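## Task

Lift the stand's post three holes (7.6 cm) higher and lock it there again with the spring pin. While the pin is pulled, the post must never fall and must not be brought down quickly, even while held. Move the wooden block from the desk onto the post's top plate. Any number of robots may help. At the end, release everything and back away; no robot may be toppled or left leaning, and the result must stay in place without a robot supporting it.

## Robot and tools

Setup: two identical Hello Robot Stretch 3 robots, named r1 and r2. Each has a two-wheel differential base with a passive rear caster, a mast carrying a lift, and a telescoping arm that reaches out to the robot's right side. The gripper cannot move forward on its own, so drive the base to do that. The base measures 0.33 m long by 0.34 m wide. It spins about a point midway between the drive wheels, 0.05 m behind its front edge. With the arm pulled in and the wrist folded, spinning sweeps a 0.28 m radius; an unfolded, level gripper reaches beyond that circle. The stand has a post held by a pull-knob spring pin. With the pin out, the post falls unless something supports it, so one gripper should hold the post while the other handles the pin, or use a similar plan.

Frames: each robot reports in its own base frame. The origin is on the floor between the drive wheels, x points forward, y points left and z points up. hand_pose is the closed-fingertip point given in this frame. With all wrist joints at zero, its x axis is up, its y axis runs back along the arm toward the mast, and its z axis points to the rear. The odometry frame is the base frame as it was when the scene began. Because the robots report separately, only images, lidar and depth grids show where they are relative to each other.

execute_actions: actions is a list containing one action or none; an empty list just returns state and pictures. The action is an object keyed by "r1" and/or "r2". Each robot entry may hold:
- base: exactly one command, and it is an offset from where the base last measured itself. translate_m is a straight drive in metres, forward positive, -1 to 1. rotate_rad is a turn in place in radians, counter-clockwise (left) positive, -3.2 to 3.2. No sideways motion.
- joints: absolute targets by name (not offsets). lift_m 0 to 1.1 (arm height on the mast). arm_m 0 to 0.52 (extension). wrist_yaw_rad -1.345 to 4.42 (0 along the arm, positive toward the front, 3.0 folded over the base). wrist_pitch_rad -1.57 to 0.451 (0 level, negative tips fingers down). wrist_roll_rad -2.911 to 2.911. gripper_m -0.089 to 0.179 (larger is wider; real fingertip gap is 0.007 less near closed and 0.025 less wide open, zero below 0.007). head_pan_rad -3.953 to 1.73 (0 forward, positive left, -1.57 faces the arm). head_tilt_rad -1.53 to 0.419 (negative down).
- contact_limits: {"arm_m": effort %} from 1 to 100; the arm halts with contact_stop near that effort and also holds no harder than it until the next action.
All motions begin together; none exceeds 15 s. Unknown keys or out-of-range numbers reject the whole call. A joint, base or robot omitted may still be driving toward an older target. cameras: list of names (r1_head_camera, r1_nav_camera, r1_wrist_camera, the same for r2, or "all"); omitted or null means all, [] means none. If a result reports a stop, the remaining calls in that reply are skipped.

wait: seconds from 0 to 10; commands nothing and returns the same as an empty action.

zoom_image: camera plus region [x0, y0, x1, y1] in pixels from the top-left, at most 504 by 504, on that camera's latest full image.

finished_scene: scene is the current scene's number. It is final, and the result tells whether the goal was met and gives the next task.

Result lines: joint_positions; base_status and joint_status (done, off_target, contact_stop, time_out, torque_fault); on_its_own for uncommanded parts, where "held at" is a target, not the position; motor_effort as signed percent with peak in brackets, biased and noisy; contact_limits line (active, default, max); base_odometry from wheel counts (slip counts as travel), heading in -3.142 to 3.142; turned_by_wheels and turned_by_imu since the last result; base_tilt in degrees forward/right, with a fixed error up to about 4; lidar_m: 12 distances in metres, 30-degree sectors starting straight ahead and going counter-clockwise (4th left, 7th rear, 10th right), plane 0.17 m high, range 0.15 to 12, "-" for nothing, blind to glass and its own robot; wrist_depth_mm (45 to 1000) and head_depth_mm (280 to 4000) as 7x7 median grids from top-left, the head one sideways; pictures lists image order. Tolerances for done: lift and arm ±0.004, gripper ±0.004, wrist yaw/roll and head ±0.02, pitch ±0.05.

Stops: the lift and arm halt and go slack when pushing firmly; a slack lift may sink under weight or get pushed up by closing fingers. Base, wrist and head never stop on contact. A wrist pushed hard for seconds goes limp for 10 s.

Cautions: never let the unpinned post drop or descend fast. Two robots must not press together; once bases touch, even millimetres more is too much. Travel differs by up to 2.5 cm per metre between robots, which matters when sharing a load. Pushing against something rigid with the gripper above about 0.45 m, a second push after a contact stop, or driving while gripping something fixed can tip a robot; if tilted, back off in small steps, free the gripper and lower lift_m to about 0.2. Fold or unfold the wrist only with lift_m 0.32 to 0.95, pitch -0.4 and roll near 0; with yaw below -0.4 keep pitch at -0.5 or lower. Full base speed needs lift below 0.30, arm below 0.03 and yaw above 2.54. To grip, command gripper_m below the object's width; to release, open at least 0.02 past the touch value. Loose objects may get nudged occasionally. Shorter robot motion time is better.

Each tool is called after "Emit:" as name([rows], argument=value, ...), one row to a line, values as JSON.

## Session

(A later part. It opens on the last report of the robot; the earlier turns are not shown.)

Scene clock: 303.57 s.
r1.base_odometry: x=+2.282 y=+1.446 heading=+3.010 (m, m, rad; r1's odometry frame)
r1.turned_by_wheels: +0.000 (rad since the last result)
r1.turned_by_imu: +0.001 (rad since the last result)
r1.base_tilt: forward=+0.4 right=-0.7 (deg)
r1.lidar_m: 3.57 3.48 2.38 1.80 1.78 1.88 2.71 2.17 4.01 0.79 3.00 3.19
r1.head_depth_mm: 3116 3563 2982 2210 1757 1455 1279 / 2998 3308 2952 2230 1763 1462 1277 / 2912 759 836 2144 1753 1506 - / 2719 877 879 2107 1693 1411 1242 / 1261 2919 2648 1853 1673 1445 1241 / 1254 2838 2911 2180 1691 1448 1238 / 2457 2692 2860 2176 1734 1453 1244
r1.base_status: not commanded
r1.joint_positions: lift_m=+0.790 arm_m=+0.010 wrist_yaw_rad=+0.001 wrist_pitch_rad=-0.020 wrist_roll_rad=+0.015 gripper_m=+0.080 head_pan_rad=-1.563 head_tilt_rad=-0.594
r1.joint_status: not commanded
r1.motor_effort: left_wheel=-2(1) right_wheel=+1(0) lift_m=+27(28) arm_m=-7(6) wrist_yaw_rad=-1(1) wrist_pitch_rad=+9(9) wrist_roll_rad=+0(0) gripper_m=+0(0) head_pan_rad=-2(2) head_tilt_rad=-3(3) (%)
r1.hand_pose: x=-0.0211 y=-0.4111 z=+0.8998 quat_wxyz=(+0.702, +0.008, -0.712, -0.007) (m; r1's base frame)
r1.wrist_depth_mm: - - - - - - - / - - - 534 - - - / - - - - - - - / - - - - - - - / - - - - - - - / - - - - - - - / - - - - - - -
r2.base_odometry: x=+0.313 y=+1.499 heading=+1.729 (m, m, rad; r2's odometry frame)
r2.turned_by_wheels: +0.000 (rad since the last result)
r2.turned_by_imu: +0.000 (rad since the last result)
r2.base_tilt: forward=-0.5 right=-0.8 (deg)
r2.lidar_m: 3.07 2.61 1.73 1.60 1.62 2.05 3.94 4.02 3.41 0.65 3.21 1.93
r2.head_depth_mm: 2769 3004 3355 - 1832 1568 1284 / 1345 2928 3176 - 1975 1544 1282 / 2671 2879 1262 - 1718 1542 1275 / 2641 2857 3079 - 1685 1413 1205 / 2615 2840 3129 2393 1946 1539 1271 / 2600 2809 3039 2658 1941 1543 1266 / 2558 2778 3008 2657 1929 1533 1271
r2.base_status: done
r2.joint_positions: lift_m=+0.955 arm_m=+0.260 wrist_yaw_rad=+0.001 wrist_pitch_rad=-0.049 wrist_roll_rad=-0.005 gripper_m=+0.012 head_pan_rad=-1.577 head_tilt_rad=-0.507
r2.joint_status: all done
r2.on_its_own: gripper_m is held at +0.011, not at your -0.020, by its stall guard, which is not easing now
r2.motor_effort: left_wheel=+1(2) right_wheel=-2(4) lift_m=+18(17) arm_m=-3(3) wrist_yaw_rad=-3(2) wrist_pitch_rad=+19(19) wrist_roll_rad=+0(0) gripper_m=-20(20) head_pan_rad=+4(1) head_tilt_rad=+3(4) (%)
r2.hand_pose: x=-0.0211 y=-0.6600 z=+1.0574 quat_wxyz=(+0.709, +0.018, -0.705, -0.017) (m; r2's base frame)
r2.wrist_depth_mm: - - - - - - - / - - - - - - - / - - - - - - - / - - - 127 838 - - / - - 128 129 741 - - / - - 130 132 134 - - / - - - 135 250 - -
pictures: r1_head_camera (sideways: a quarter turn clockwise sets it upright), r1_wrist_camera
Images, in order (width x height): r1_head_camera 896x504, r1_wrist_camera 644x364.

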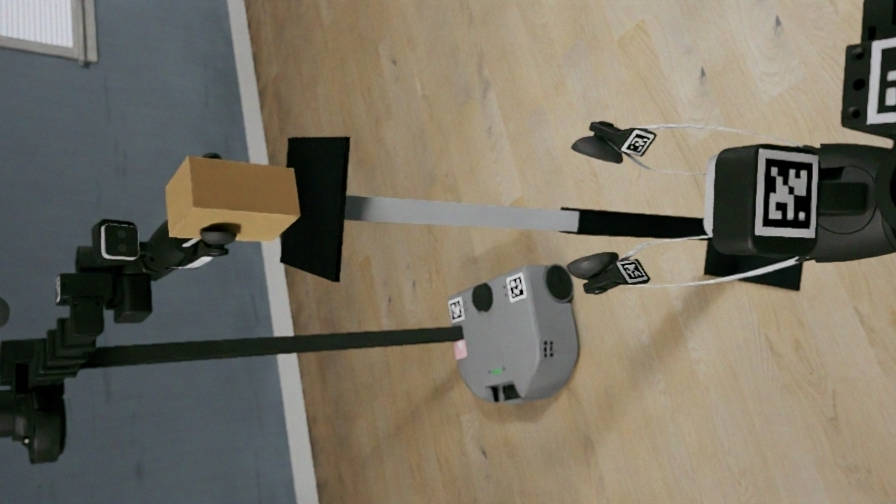

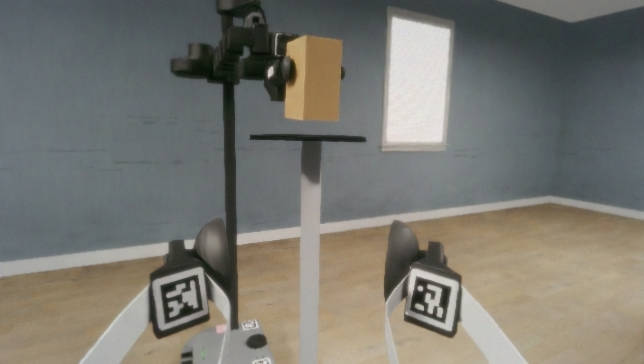

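About 0.024 gap.

Emit:
execute_actions([
  {"r2":{"joints":{"lift_m":0.93}}},
], cameras=["r1_head_camera","r1_wrist_camera"])

Scene clock: 306.27 s.
r1.base_odometry: x=+2.282 y=+1.446 heading=+3.010 (m, m, rad; r1's odometry frame)
r1.turned_by_wheels: +0.000 (rad since the last result)
r1.turned_by_imu: +0.000 (rad since the last result)
r1.base_tilt: forward=+0.4 right=-0.7 (deg)
r1.lidar_m: 3.58 3.49 2.38 1.80 1.78 1.88 2.72 2.16 4.01 0.79 2.98 3.20
r1.head_depth_mm: 3133 3500 2994 2198 1758 1463 1275 / 2993 3361 2944 2218 1757 1456 1275 / 2887 3069 795 2131 1748 1506 - / 2742 876 883 2114 1693 1407 1243 / 1295 2897 2670 1854 1681 1452 1244 / 1248 2816 2888 2165 1701 1452 1244 / 2489 2747 2844 2168 1742 1453 1235
r1.base_status: not commanded
r1.joint_positions: lift_m=+0.790 arm_m=+0.010 wrist_yaw_rad=+0.001 wrist_pitch_rad=-0.020 wrist_roll_rad=+0.015 gripper_m=+0.080 head_pan_rad=-1.563 head_tilt_rad=-0.594
r1.joint_status: not commanded
r1.motor_effort: left_wheel=-1(1) right_wheel=+0(1) lift_m=+28(28) arm_m=-7(7) wrist_yaw_rad=-1(1) wrist_pitch_rad=+9(9) wrist_roll_rad=+0(0) gripper_m=+0(1) head_pan_rad=-2(2) head_tilt_rad=-3(3) (%)
r1.hand_pose: x=-0.0211 y=-0.4111 z=+0.8998 quat_wxyz=(+0.702, +0.008, -0.712, -0.007) (m; r1's base frame)
r1.wrist_depth_mm: - - - - - - - / - - - 542 - - - / - - - 551 - - - / - - - - - - - / - - - - - - - / - - - - - - - / - - - - - - -
r2.base_odometry: x=+0.313 y=+1.499 heading=+1.729 (m, m, rad; r2's odometry frame)
r2.turned_by_wheels: +0.000 (rad since the last result)
r2.turned_by_imu: +0.000 (rad since the last result)
r2.base_tilt: forward=-0.6 right=-0.9 (deg)
r2.lidar_m: 3.08 2.61 1.73 1.61 1.62 2.05 3.94 4.01 3.41 0.65 3.21 1.92
r2.head_depth_mm: 2710 3030 3352 3026 - 1518 1257 / 1356 2929 3244 - 1885 1557 1281 / 2700 2836 1264 - 1672 1546 1279 / 2656 2892 3093 - 1715 1405 1209 / 2600 2860 3119 2464 1951 1541 1272 / 2593 2820 3051 2649 1923 1548 1274 / 2502 2733 3023 2650 1942 1545 1269
r2.base_status: not commanded
r2.joint_positions: lift_m=+0.930 arm_m=+0.260 wrist_yaw_rad=+0.001 wrist_pitch_rad=-0.047 wrist_roll_rad=-0.005 gripper_m=+0.012 head_pan_rad=-1.577 head_tilt_rad=-0.507
r2.joint_status: all done
r2.on_its_own: gripper_m is held at +0.011, not at your -0.020, by its stall guard, which is not easing now
r2.motor_effort: left_wheel=+2(1) right_wheel=-2(1) lift_m=+17(19) arm_m=-3(3) wrist_yaw_rad=-2(2) wrist_pitch_rad=+18(19) wrist_roll_rad=+0(0) gripper_m=-20(20) head_pan_rad=+2(2) head_tilt_rad=+3(4) (%)
r2.hand_pose: x=-0.0211 y=-0.6600 z=+1.0329 quat_wxyz=(+0.709, +0.017, -0.705, -0.016) (m; r2's base frame)
r2.wrist_depth_mm: - - - - - - - / - - - - - - - / - - - - - - - / - - - 127 820 - - / - - 127 128 665 - - / - - 129 132 134 - - / - - 216 135 215 - -
pictures: r1_head_camera (sideways: a quarter turn clockwise sets it upright), r1_wrist_camera
Images, in order (width x height): r1_head_camera 896x504, r1_wrist_camera 644x364.

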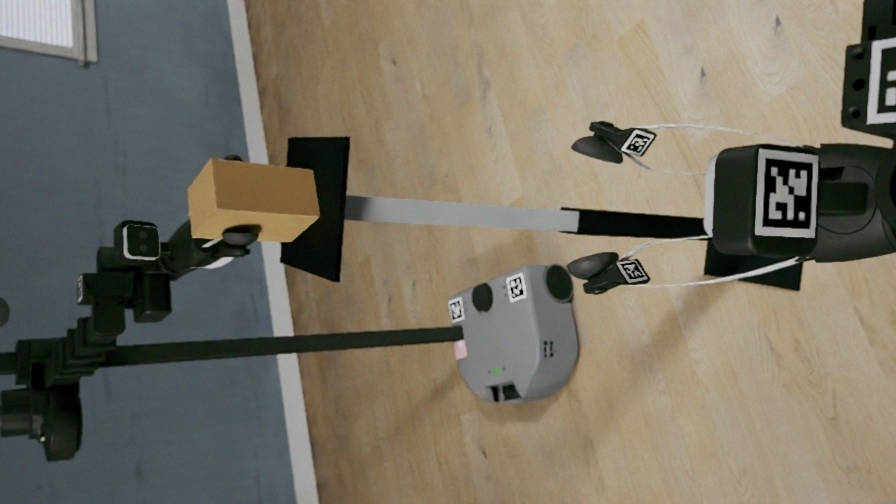

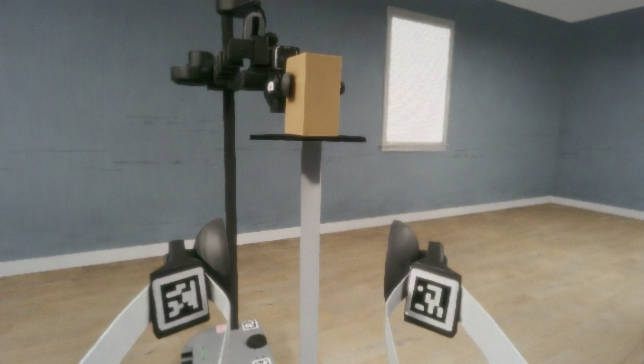

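Emit:
execute_actions([
  {"r2":{"joints":{"lift_m":0.924}}},
], cameras=[])

Emit:
execute_actions([
  {"r2":{"joints":{"gripper_m":0.13}}},
], cameras=[])

Emit:
execute_actions([
  {"r2":{"joints":{"arm_m":0.0}}},
], cameras=["r1_head_camera","r2_wrist_camera"])

Scene clock: 309.50 s.
r1.base_odometry: x=+2.282 y=+1.446 heading=+3.010 (m, m, rad; r1's odometry frame)
r1.turned_by_wheels: +0.000 (rad since the last result)
r1.turned_by_imu: +0.000 (rad since the last result)
r1.base_tilt: forward=+0.5 right=-0.8 (deg)
r1.lidar_m: 3.57 3.48 2.37 1.81 1.78 1.88 2.72 2.16 4.04 0.79 2.99 3.18
r1.head_depth_mm: 3147 3533 2983 2214 1749 1466 1280 / 3016 3361 2945 2212 1760 1457 1278 / 2866 3063 797 2122 1744 1508 - / 2740 883 882 2115 1702 1412 1246 / 1281 2842 2658 1864 1676 1455 1241 / 1254 2830 2917 2201 1697 1441 1245 / 2477 2728 2859 2182 1745 1438 1245
r1.base_status: not commanded
r1.joint_positions: lift_m=+0.790 arm_m=+0.010 wrist_yaw_rad=+0.001 wrist_pitch_rad=-0.020 wrist_roll_rad=+0.015 gripper_m=+0.080 head_pan_rad=-1.563 head_tilt_rad=-0.594
r1.joint_status: not commanded
r1.motor_effort: left_wheel=-1(1) right_wheel=+1(1) lift_m=+28(28) arm_m=-7(7) wrist_yaw_rad=+0(0) wrist_pitch_rad=+9(9) wrist_roll_rad=+0(0) gripper_m=+1(0) head_pan_rad=-2(2) head_tilt_rad=-3(3) (%)
r1.hand_pose: x=-0.0211 y=-0.4111 z=+0.8998 quat_wxyz=(+0.702, +0.008, -0.712, -0.007) (m; r1's base frame)
r1.wrist_depth_mm: - - - - - - - / - - 975 541 - - - / - - - 553 - - - / - - - - - - - / - - - - - - - / - - - - - - - / - - - - - - -
r2.base_odometry: x=+0.313 y=+1.499 heading=+1.729 (m, m, rad; r2's odometry frame)
r2.turned_by_wheels: +0.000 (rad since the last result)
r2.turned_by_imu: +0.000 (rad since the last result)
r2.base_tilt: forward=-0.5 right=-0.7 (deg)
r2.lidar_m: 3.08 2.62 1.73 1.60 1.62 2.04 3.95 3.96 3.40 0.65 3.20 1.92
r2.head_depth_mm: 2751 3037 3334 3028 - 1507 1246 / 1353 2948 3261 - 1911 1544 1269 / 2687 2859 1269 - 1677 1538 1281 / 2634 2865 3099 - 1691 1412 1213 / 2626 2847 3096 2389 1941 1539 1274 / 2590 2806 3058 2665 1951 1534 1267 / 2548 2761 2975 2663 1928 1539 1267
r2.base_status: not commanded
r2.joint_positions: lift_m=+0.924 arm_m=+0.260 wrist_yaw_rad=+0.001 wrist_pitch_rad=-0.033 wrist_roll_rad=-0.005 gripper_m=+0.012 head_pan_rad=-1.577 head_tilt_rad=-0.507
r2.joint_status: all done
r2.on_its_own: gripper_m is held at +0.011, not at your -0.020, by its stall guard, which is not easing now
r2.motor_effort: left_wheel=+1(1) right_wheel=-1(1) lift_m=+16(19) arm_m=-3(3) wrist_yaw_rad=-2(3) wrist_pitch_rad=+13(18) wrist_roll_rad=+0(0) gripper_m=-20(20) head_pan_rad=+4(2) head_tilt_rad=+3(3) (%)
r2.hand_pose: x=-0.0211 y=-0.6605 z=+1.0305 quat_wxyz=(+0.709, +0.012, -0.705, -0.011) (m; r2's base frame)
r2.wrist_depth_mm: - - - - - - - / - - - - - - - / - - - - - - - / - - - 127 812 - - / - - 127 129 700 - - / - - 130 132 134 - - / - - 214 136 212 - -
pictures: none
No camera images: the call's "cameras" was empty. Leave "cameras" out to get every camera's image.

Scene clock: 311.17 s.
r1.base_odometry: x=+2.282 y=+1.446 heading=+3.010 (m, m, rad; r1's odometry frame)
r1.turned_by_wheels: +0.000 (rad since the last result)
r1.turned_by_imu: +0.000 (rad since the last result)
r1.base_tilt: forward=+0.5 right=-0.5 (deg)
r1.lidar_m: 3.57 3.48 2.38 1.80 1.78 1.89 2.72 2.16 4.02 0.79 2.99 3.18
r1.head_depth_mm: 3156 3562 2977 2211 1759 1466 1283 / 3017 3320 2944 2219 1758 1456 1279 / 2863 3029 795 2121 1751 1503 - / 2725 878 878 2120 1708 1402 1251 / 1280 2836 2669 1849 1671 1451 1236 / 1250 2836 2952 2200 1687 1445 1241 / 2465 2693 2834 2157 1731 1442 1240
r1.base_status: not commanded
r1.joint_positions: lift_m=+0.790 arm_m=+0.010 wrist_yaw_rad=+0.001 wrist_pitch_rad=-0.020 wrist_roll_rad=+0.015 gripper_m=+0.080 head_pan_rad=-1.563 head_tilt_rad=-0.594
r1.joint_status: not commanded
r1.motor_effort: left_wheel=-1(1) right_wheel=+1(1) lift_m=+28(28) arm_m=-8(7) wrist_yaw_rad=+0(2) wrist_pitch_rad=+9(9) wrist_roll_rad=+0(0) gripper_m=+1(1) head_pan_rad=-1(2) head_tilt_rad=-3(3) (%)
r1.hand_pose: x=-0.0211 y=-0.4111 z=+0.8998 quat_wxyz=(+0.702, +0.008, -0.712, -0.007) (m; r1's base frame)
r1.wrist_depth_mm: - - - - - - - / - - 964 544 - - - / - - - 554 - - - / - - - - - - - / - - - - - - - / - - - - - - - / - - - - - - -
r2.base_odometry: x=+0.313 y=+1.499 heading=+1.729 (m, m, rad; r2's odometry frame)
r2.turned_by_wheels: +0.000 (rad since the last result)
r2.turned_by_imu: +0.000 (rad since the last result)
r2.base_tilt: forward=-0.5 right=-0.9 (deg)
r2.lidar_m: 3.07 2.61 1.74 1.60 1.62 2.04 3.95 4.00 3.42 0.65 3.20 1.92
r2.head_depth_mm: 2774 3023 3306 3016 - 1500 1250 / 1352 2938 3257 - 1899 1543 1283 / 2679 2818 1265 - 1665 1547 1275 / 2643 2908 3041 - 1666 1420 1200 / 2595 2849 3101 2426 1947 1548 1276 / 2584 2799 3084 2631 1946 1541 1269 / 2544 2786 2997 2637 1933 1541 1264
r2.base_status: not commanded
r2.joint_positions: lift_m=+0.924 arm_m=+0.260 wrist_yaw_rad=+0.001 wrist_pitch_rad=-0.023 wrist_roll_rad=-0.005 gripper_m=+0.130 head_pan_rad=-1.577 head_tilt_rad=-0.507
r2.joint_status: all done
r2.motor_effort: left_wheel=+1(1) right_wheel=-1(1) lift_m=+16(16) arm_m=-3(3) wrist_yaw_rad=-2(2) wrist_pitch_rad=+9(13) wrist_roll_rad=+0(0) gripper_m=+0(85) head_pan_rad=+3(3) head_tilt_rad=+3(4) (%)
r2.hand_pose: x=-0.0211 y=-0.6608 z=+1.0331 quat_wxyz=(+0.709, +0.009, -0.705, -0.008) (m; r2's base frame)
r2.wrist_depth_mm: - - - - - - - / - - - - - - - / - - - - - - - / - - - 140 823 - - / - - - 129 753 - - / - - - 133 - - - / - - 219 137 217 - -
pictures: none
No camera images: the call's "cameras" was empty. Leave "cameras" out to get every camera's image.

Scene clock: 314.30 s.
r1.base_odometry: x=+2.282 y=+1.446 heading=+3.010 (m, m, rad; r1's odometry frame)
r1.turned_by_wheels: +0.000 (rad since the last result)
r1.turned_by_imu: +0.000 (rad since the last result)
r1.base_tilt: forward=+0.5 right=-0.8 (deg)
r1.lidar_m: 3.56 3.48 2.38 1.80 1.78 1.88 2.71 2.17 4.00 0.79 2.99 3.18
r1.head_depth_mm: 3141 3486 2971 2246 1763 1467 1275 / 3025 3376 2975 2221 1771 1461 1279 / 2907 3038 793 2128 1757 1511 - / 2740 2990 879 2110 1702 1408 1248 / 1279 2837 2693 1860 1680 1447 1242 / 1263 2810 2971 2180 1694 1459 1242 / 2474 2703 2845 2163 1734 1444 1238
r1.base_status: not commanded
r1.joint_positions: lift_m=+0.790 arm_m=+0.010 wrist_yaw_rad=+0.001 wrist_pitch_rad=-0.020 wrist_roll_rad=+0.015 gripper_m=+0.080 head_pan_rad=-1.563 head_tilt_rad=-0.594
r1.joint_status: not commanded
r1.motor_effort: left_wheel=-1(1) right_wheel=+1(0) lift_m=+28(28) arm_m=-7(7) wrist_yaw_rad=+0(1) wrist_pitch_rad=+9(9) wrist_roll_rad=+0(0) gripper_m=-1(1) head_pan_rad=-2(2) head_tilt_rad=-3(3) (%)
r1.hand_pose: x=-0.0211 y=-0.4111 z=+0.8998 quat_wxyz=(+0.702, +0.008, -0.712, -0.007) (m; r1's base frame)
r1.wrist_depth_mm: - - - - - - - / - - - 546 - - - / - - - 550 - - - / - - - - - - - / - - - - - - - / - - - - - - - / - - - - - - -
r2.base_odometry: x=+0.313 y=+1.499 heading=+1.729 (m, m, rad; r2's odometry frame)
r2.turned_by_wheels: +0.000 (rad since the last result)
r2.turned_by_imu: +0.000 (rad since the last result)
r2.base_tilt: forward=-0.5 right=-0.9 (deg)
r2.lidar_m: 3.09 2.61 1.73 1.60 1.63 2.04 3.95 3.97 3.43 0.65 3.22 1.92
r2.head_depth_mm: 2754 3045 3334 2717 1973 1655 - / 1348 2948 3270 2661 1899 1598 - / 2660 2839 1278 1805 1794 - - / 2609 2895 3105 656 1835 - - / 2611 2854 3119 2532 1879 1539 1272 / 2589 2823 3026 2638 1941 1536 1273 / 2540 2756 2996 2636 1939 1534 1266
r2.base_status: not commanded
r2.joint_positions: lift_m=+0.924 arm_m=+0.002 wrist_yaw_rad=+0.001 wrist_pitch_rad=-0.022 wrist_roll_rad=-0.005 gripper_m=+0.130 head_pan_rad=-1.577 head_tilt_rad=-0.507
r2.joint_status: all done
joint sent to its limit — the command would take r2.arm_m past its lower limit, so that joint was sent only as far as its limit.
r2.motor_effort: left_wheel=+2(2) right_wheel=-1(1) lift_m=+17(16) arm_m=-3(4) wrist_yaw_rad=-2(2) wrist_pitch_rad=+8(9) wrist_roll_rad=+0(0) gripper_m=+0(0) head_pan_rad=+3(2) head_tilt_rad=+4(3) (%)
r2.hand_pose: x=-0.0211 y=-0.4028 z=+1.0333 quat_wxyz=(+0.709, +0.009, -0.705, -0.008) (m; r2's base frame)
r2.wrist_depth_mm: - - - - - - - / - - - - - - - / - - - - - - - / - - - 393 - - - / - - - 401 - - - / - - - - - - - / - - - - - - -
pictures: r1_head_camera (sideways: a quarter turn clockwise sets it upright), r2_wrist_camera
Images, in order (width x height): r1_head_camera 896x504, r2_wrist_camera 644x364.

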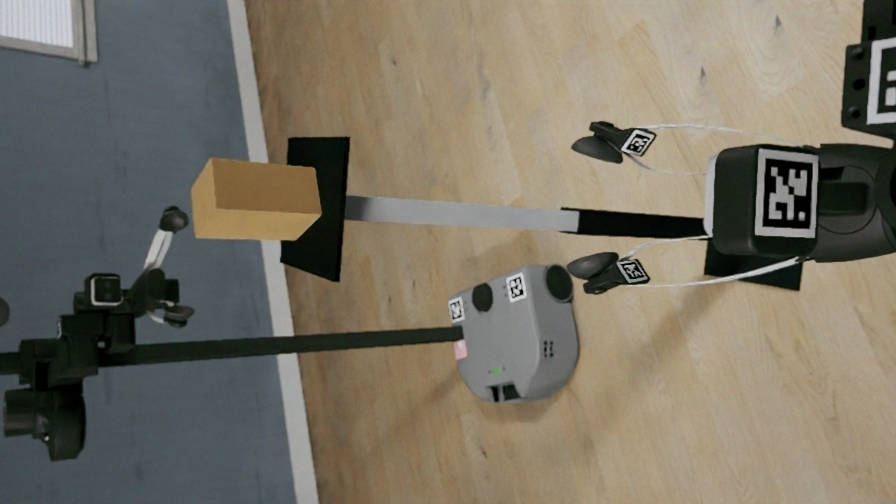

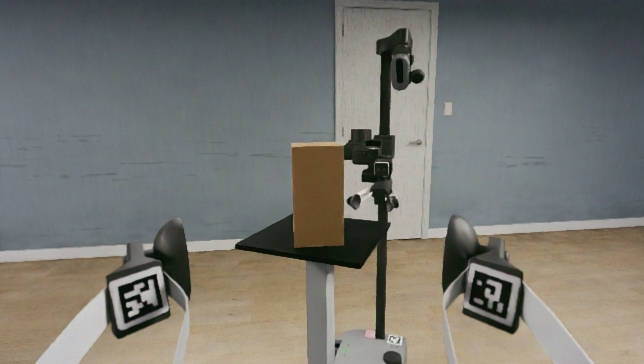

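Emit:
execute_actions([
  {"r2":{"base":{"translate_m":0.3}}},
], cameras=[])

Emit:
finished_scene(scene=2)

Scene clock: 320.07 s.
r1.base_odometry: x=+2.282 y=+1.446 heading=+3.010 (m, m, rad; r1's odometry frame)
r1.turned_by_wheels: +0.000 (rad since the last result)
r1.turned_by_imu: +0.001 (rad since the last result)
r1.base_tilt: forward=+0.4 right=-0.6 (deg)
r1.lidar_m: 3.56 3.48 2.38 1.80 1.78 1.89 2.71 2.16 4.03 0.79 3.00 3.19
r1.head_depth_mm: 3139 3495 2992 2210 1772 1462 1286 / 2972 3328 2984 2208 1762 1463 1280 / 1341 1550 795 2040 1740 1506 - / 1338 2968 883 1863 1718 1403 1247 / 2662 2946 2958 2187 1738 1442 1243 / 2611 2813 2900 2177 1744 1447 1242 / 2497 2714 2859 2178 1722 1444 1236
r1.base_status: not commanded
r1.joint_positions: lift_m=+0.790 arm_m=+0.010 wrist_yaw_rad=+0.001 wrist_pitch_rad=-0.020 wrist_roll_rad=+0.015 gripper_m=+0.080 head_pan_rad=-1.563 head_tilt_rad=-0.594
r1.joint_status: not commanded
r1.motor_effort: left_wheel=-1(1) right_wheel=+1(0) lift_m=+28(27) arm_m=-7(6) wrist_yaw_rad=-1(1) wrist_pitch_rad=+9(9) wrist_roll_rad=+0(1) gripper_m=+0(0) head_pan_rad=-2(2) head_tilt_rad=-3(3) (%)
r1.hand_pose: x=-0.0211 y=-0.4111 z=+0.8998 quat_wxyz=(+0.702, +0.008, -0.712, -0.007) (m; r1's base frame)
r1.wrist_depth_mm: - - - - - - - / - - - 540 - - - / - - - 554 - - - / - - - - - - - / - - - - - - - / - - - - - - - / - - - - - - -
r2.base_odometry: x=+0.266 y=+1.795 heading=+1.730 (m, m, rad; r2's odometry frame)
r2.turned_by_wheels: +0.000 (rad since the last result)
r2.turned_by_imu: +0.002 (rad since the last result)
r2.base_tilt: forward=-0.5 right=-0.8 (deg)
r2.lidar_m: 2.78 2.66 1.78 1.64 1.66 2.09 4.26 4.28 0.73 3.13 3.18 1.65
r2.head_depth_mm: 2731 2861 1288 1678 1651 1601 - / 2665 2928 3224 2718 1728 1595 - / 2654 2891 3163 2686 2043 - - / 2611 2863 3144 2667 2035 - - / 2563 2816 3090 2681 1875 1531 1276 / 2566 2758 3061 2693 1935 1541 1272 / 2531 2714 2954 2652 1930 1531 1271
r2.base_status: done
r2.joint_positions: lift_m=+0.924 arm_m=+0.002 wrist_yaw_rad=+0.001 wrist_pitch_rad=-0.022 wrist_roll_rad=-0.005 gripper_m=+0.130 head_pan_rad=-1.577 head_tilt_rad=-0.507
r2.joint_status: not commanded
r2.motor_effort: left_wheel=+0(4) right_wheel=-1(3) lift_m=+16(16) arm_m=-3(3) wrist_yaw_rad=-2(3) wrist_pitch_rad=+8(9) wrist_roll_rad=+0(0) gripper_m=+0(0) head_pan_rad=+2(1) head_tilt_rad=+4(3) (%)
r2.hand_pose: x=-0.0211 y=-0.4028 z=+1.0333 quat_wxyz=(+0.709, +0.009, -0.705, -0.008) (m; r2's base frame)
r2.wrist_depth_mm: - - - - - - - / - - - - - - - / - - - - - - - / - - - - - 943 399 / - - - - - 444 406 / - - - - - - - / - - - - - - -
pictures: none
No camera images: the call's "cameras" was empty. Leave "cameras" out to get every camera's image.

The scene is finished: the task was done.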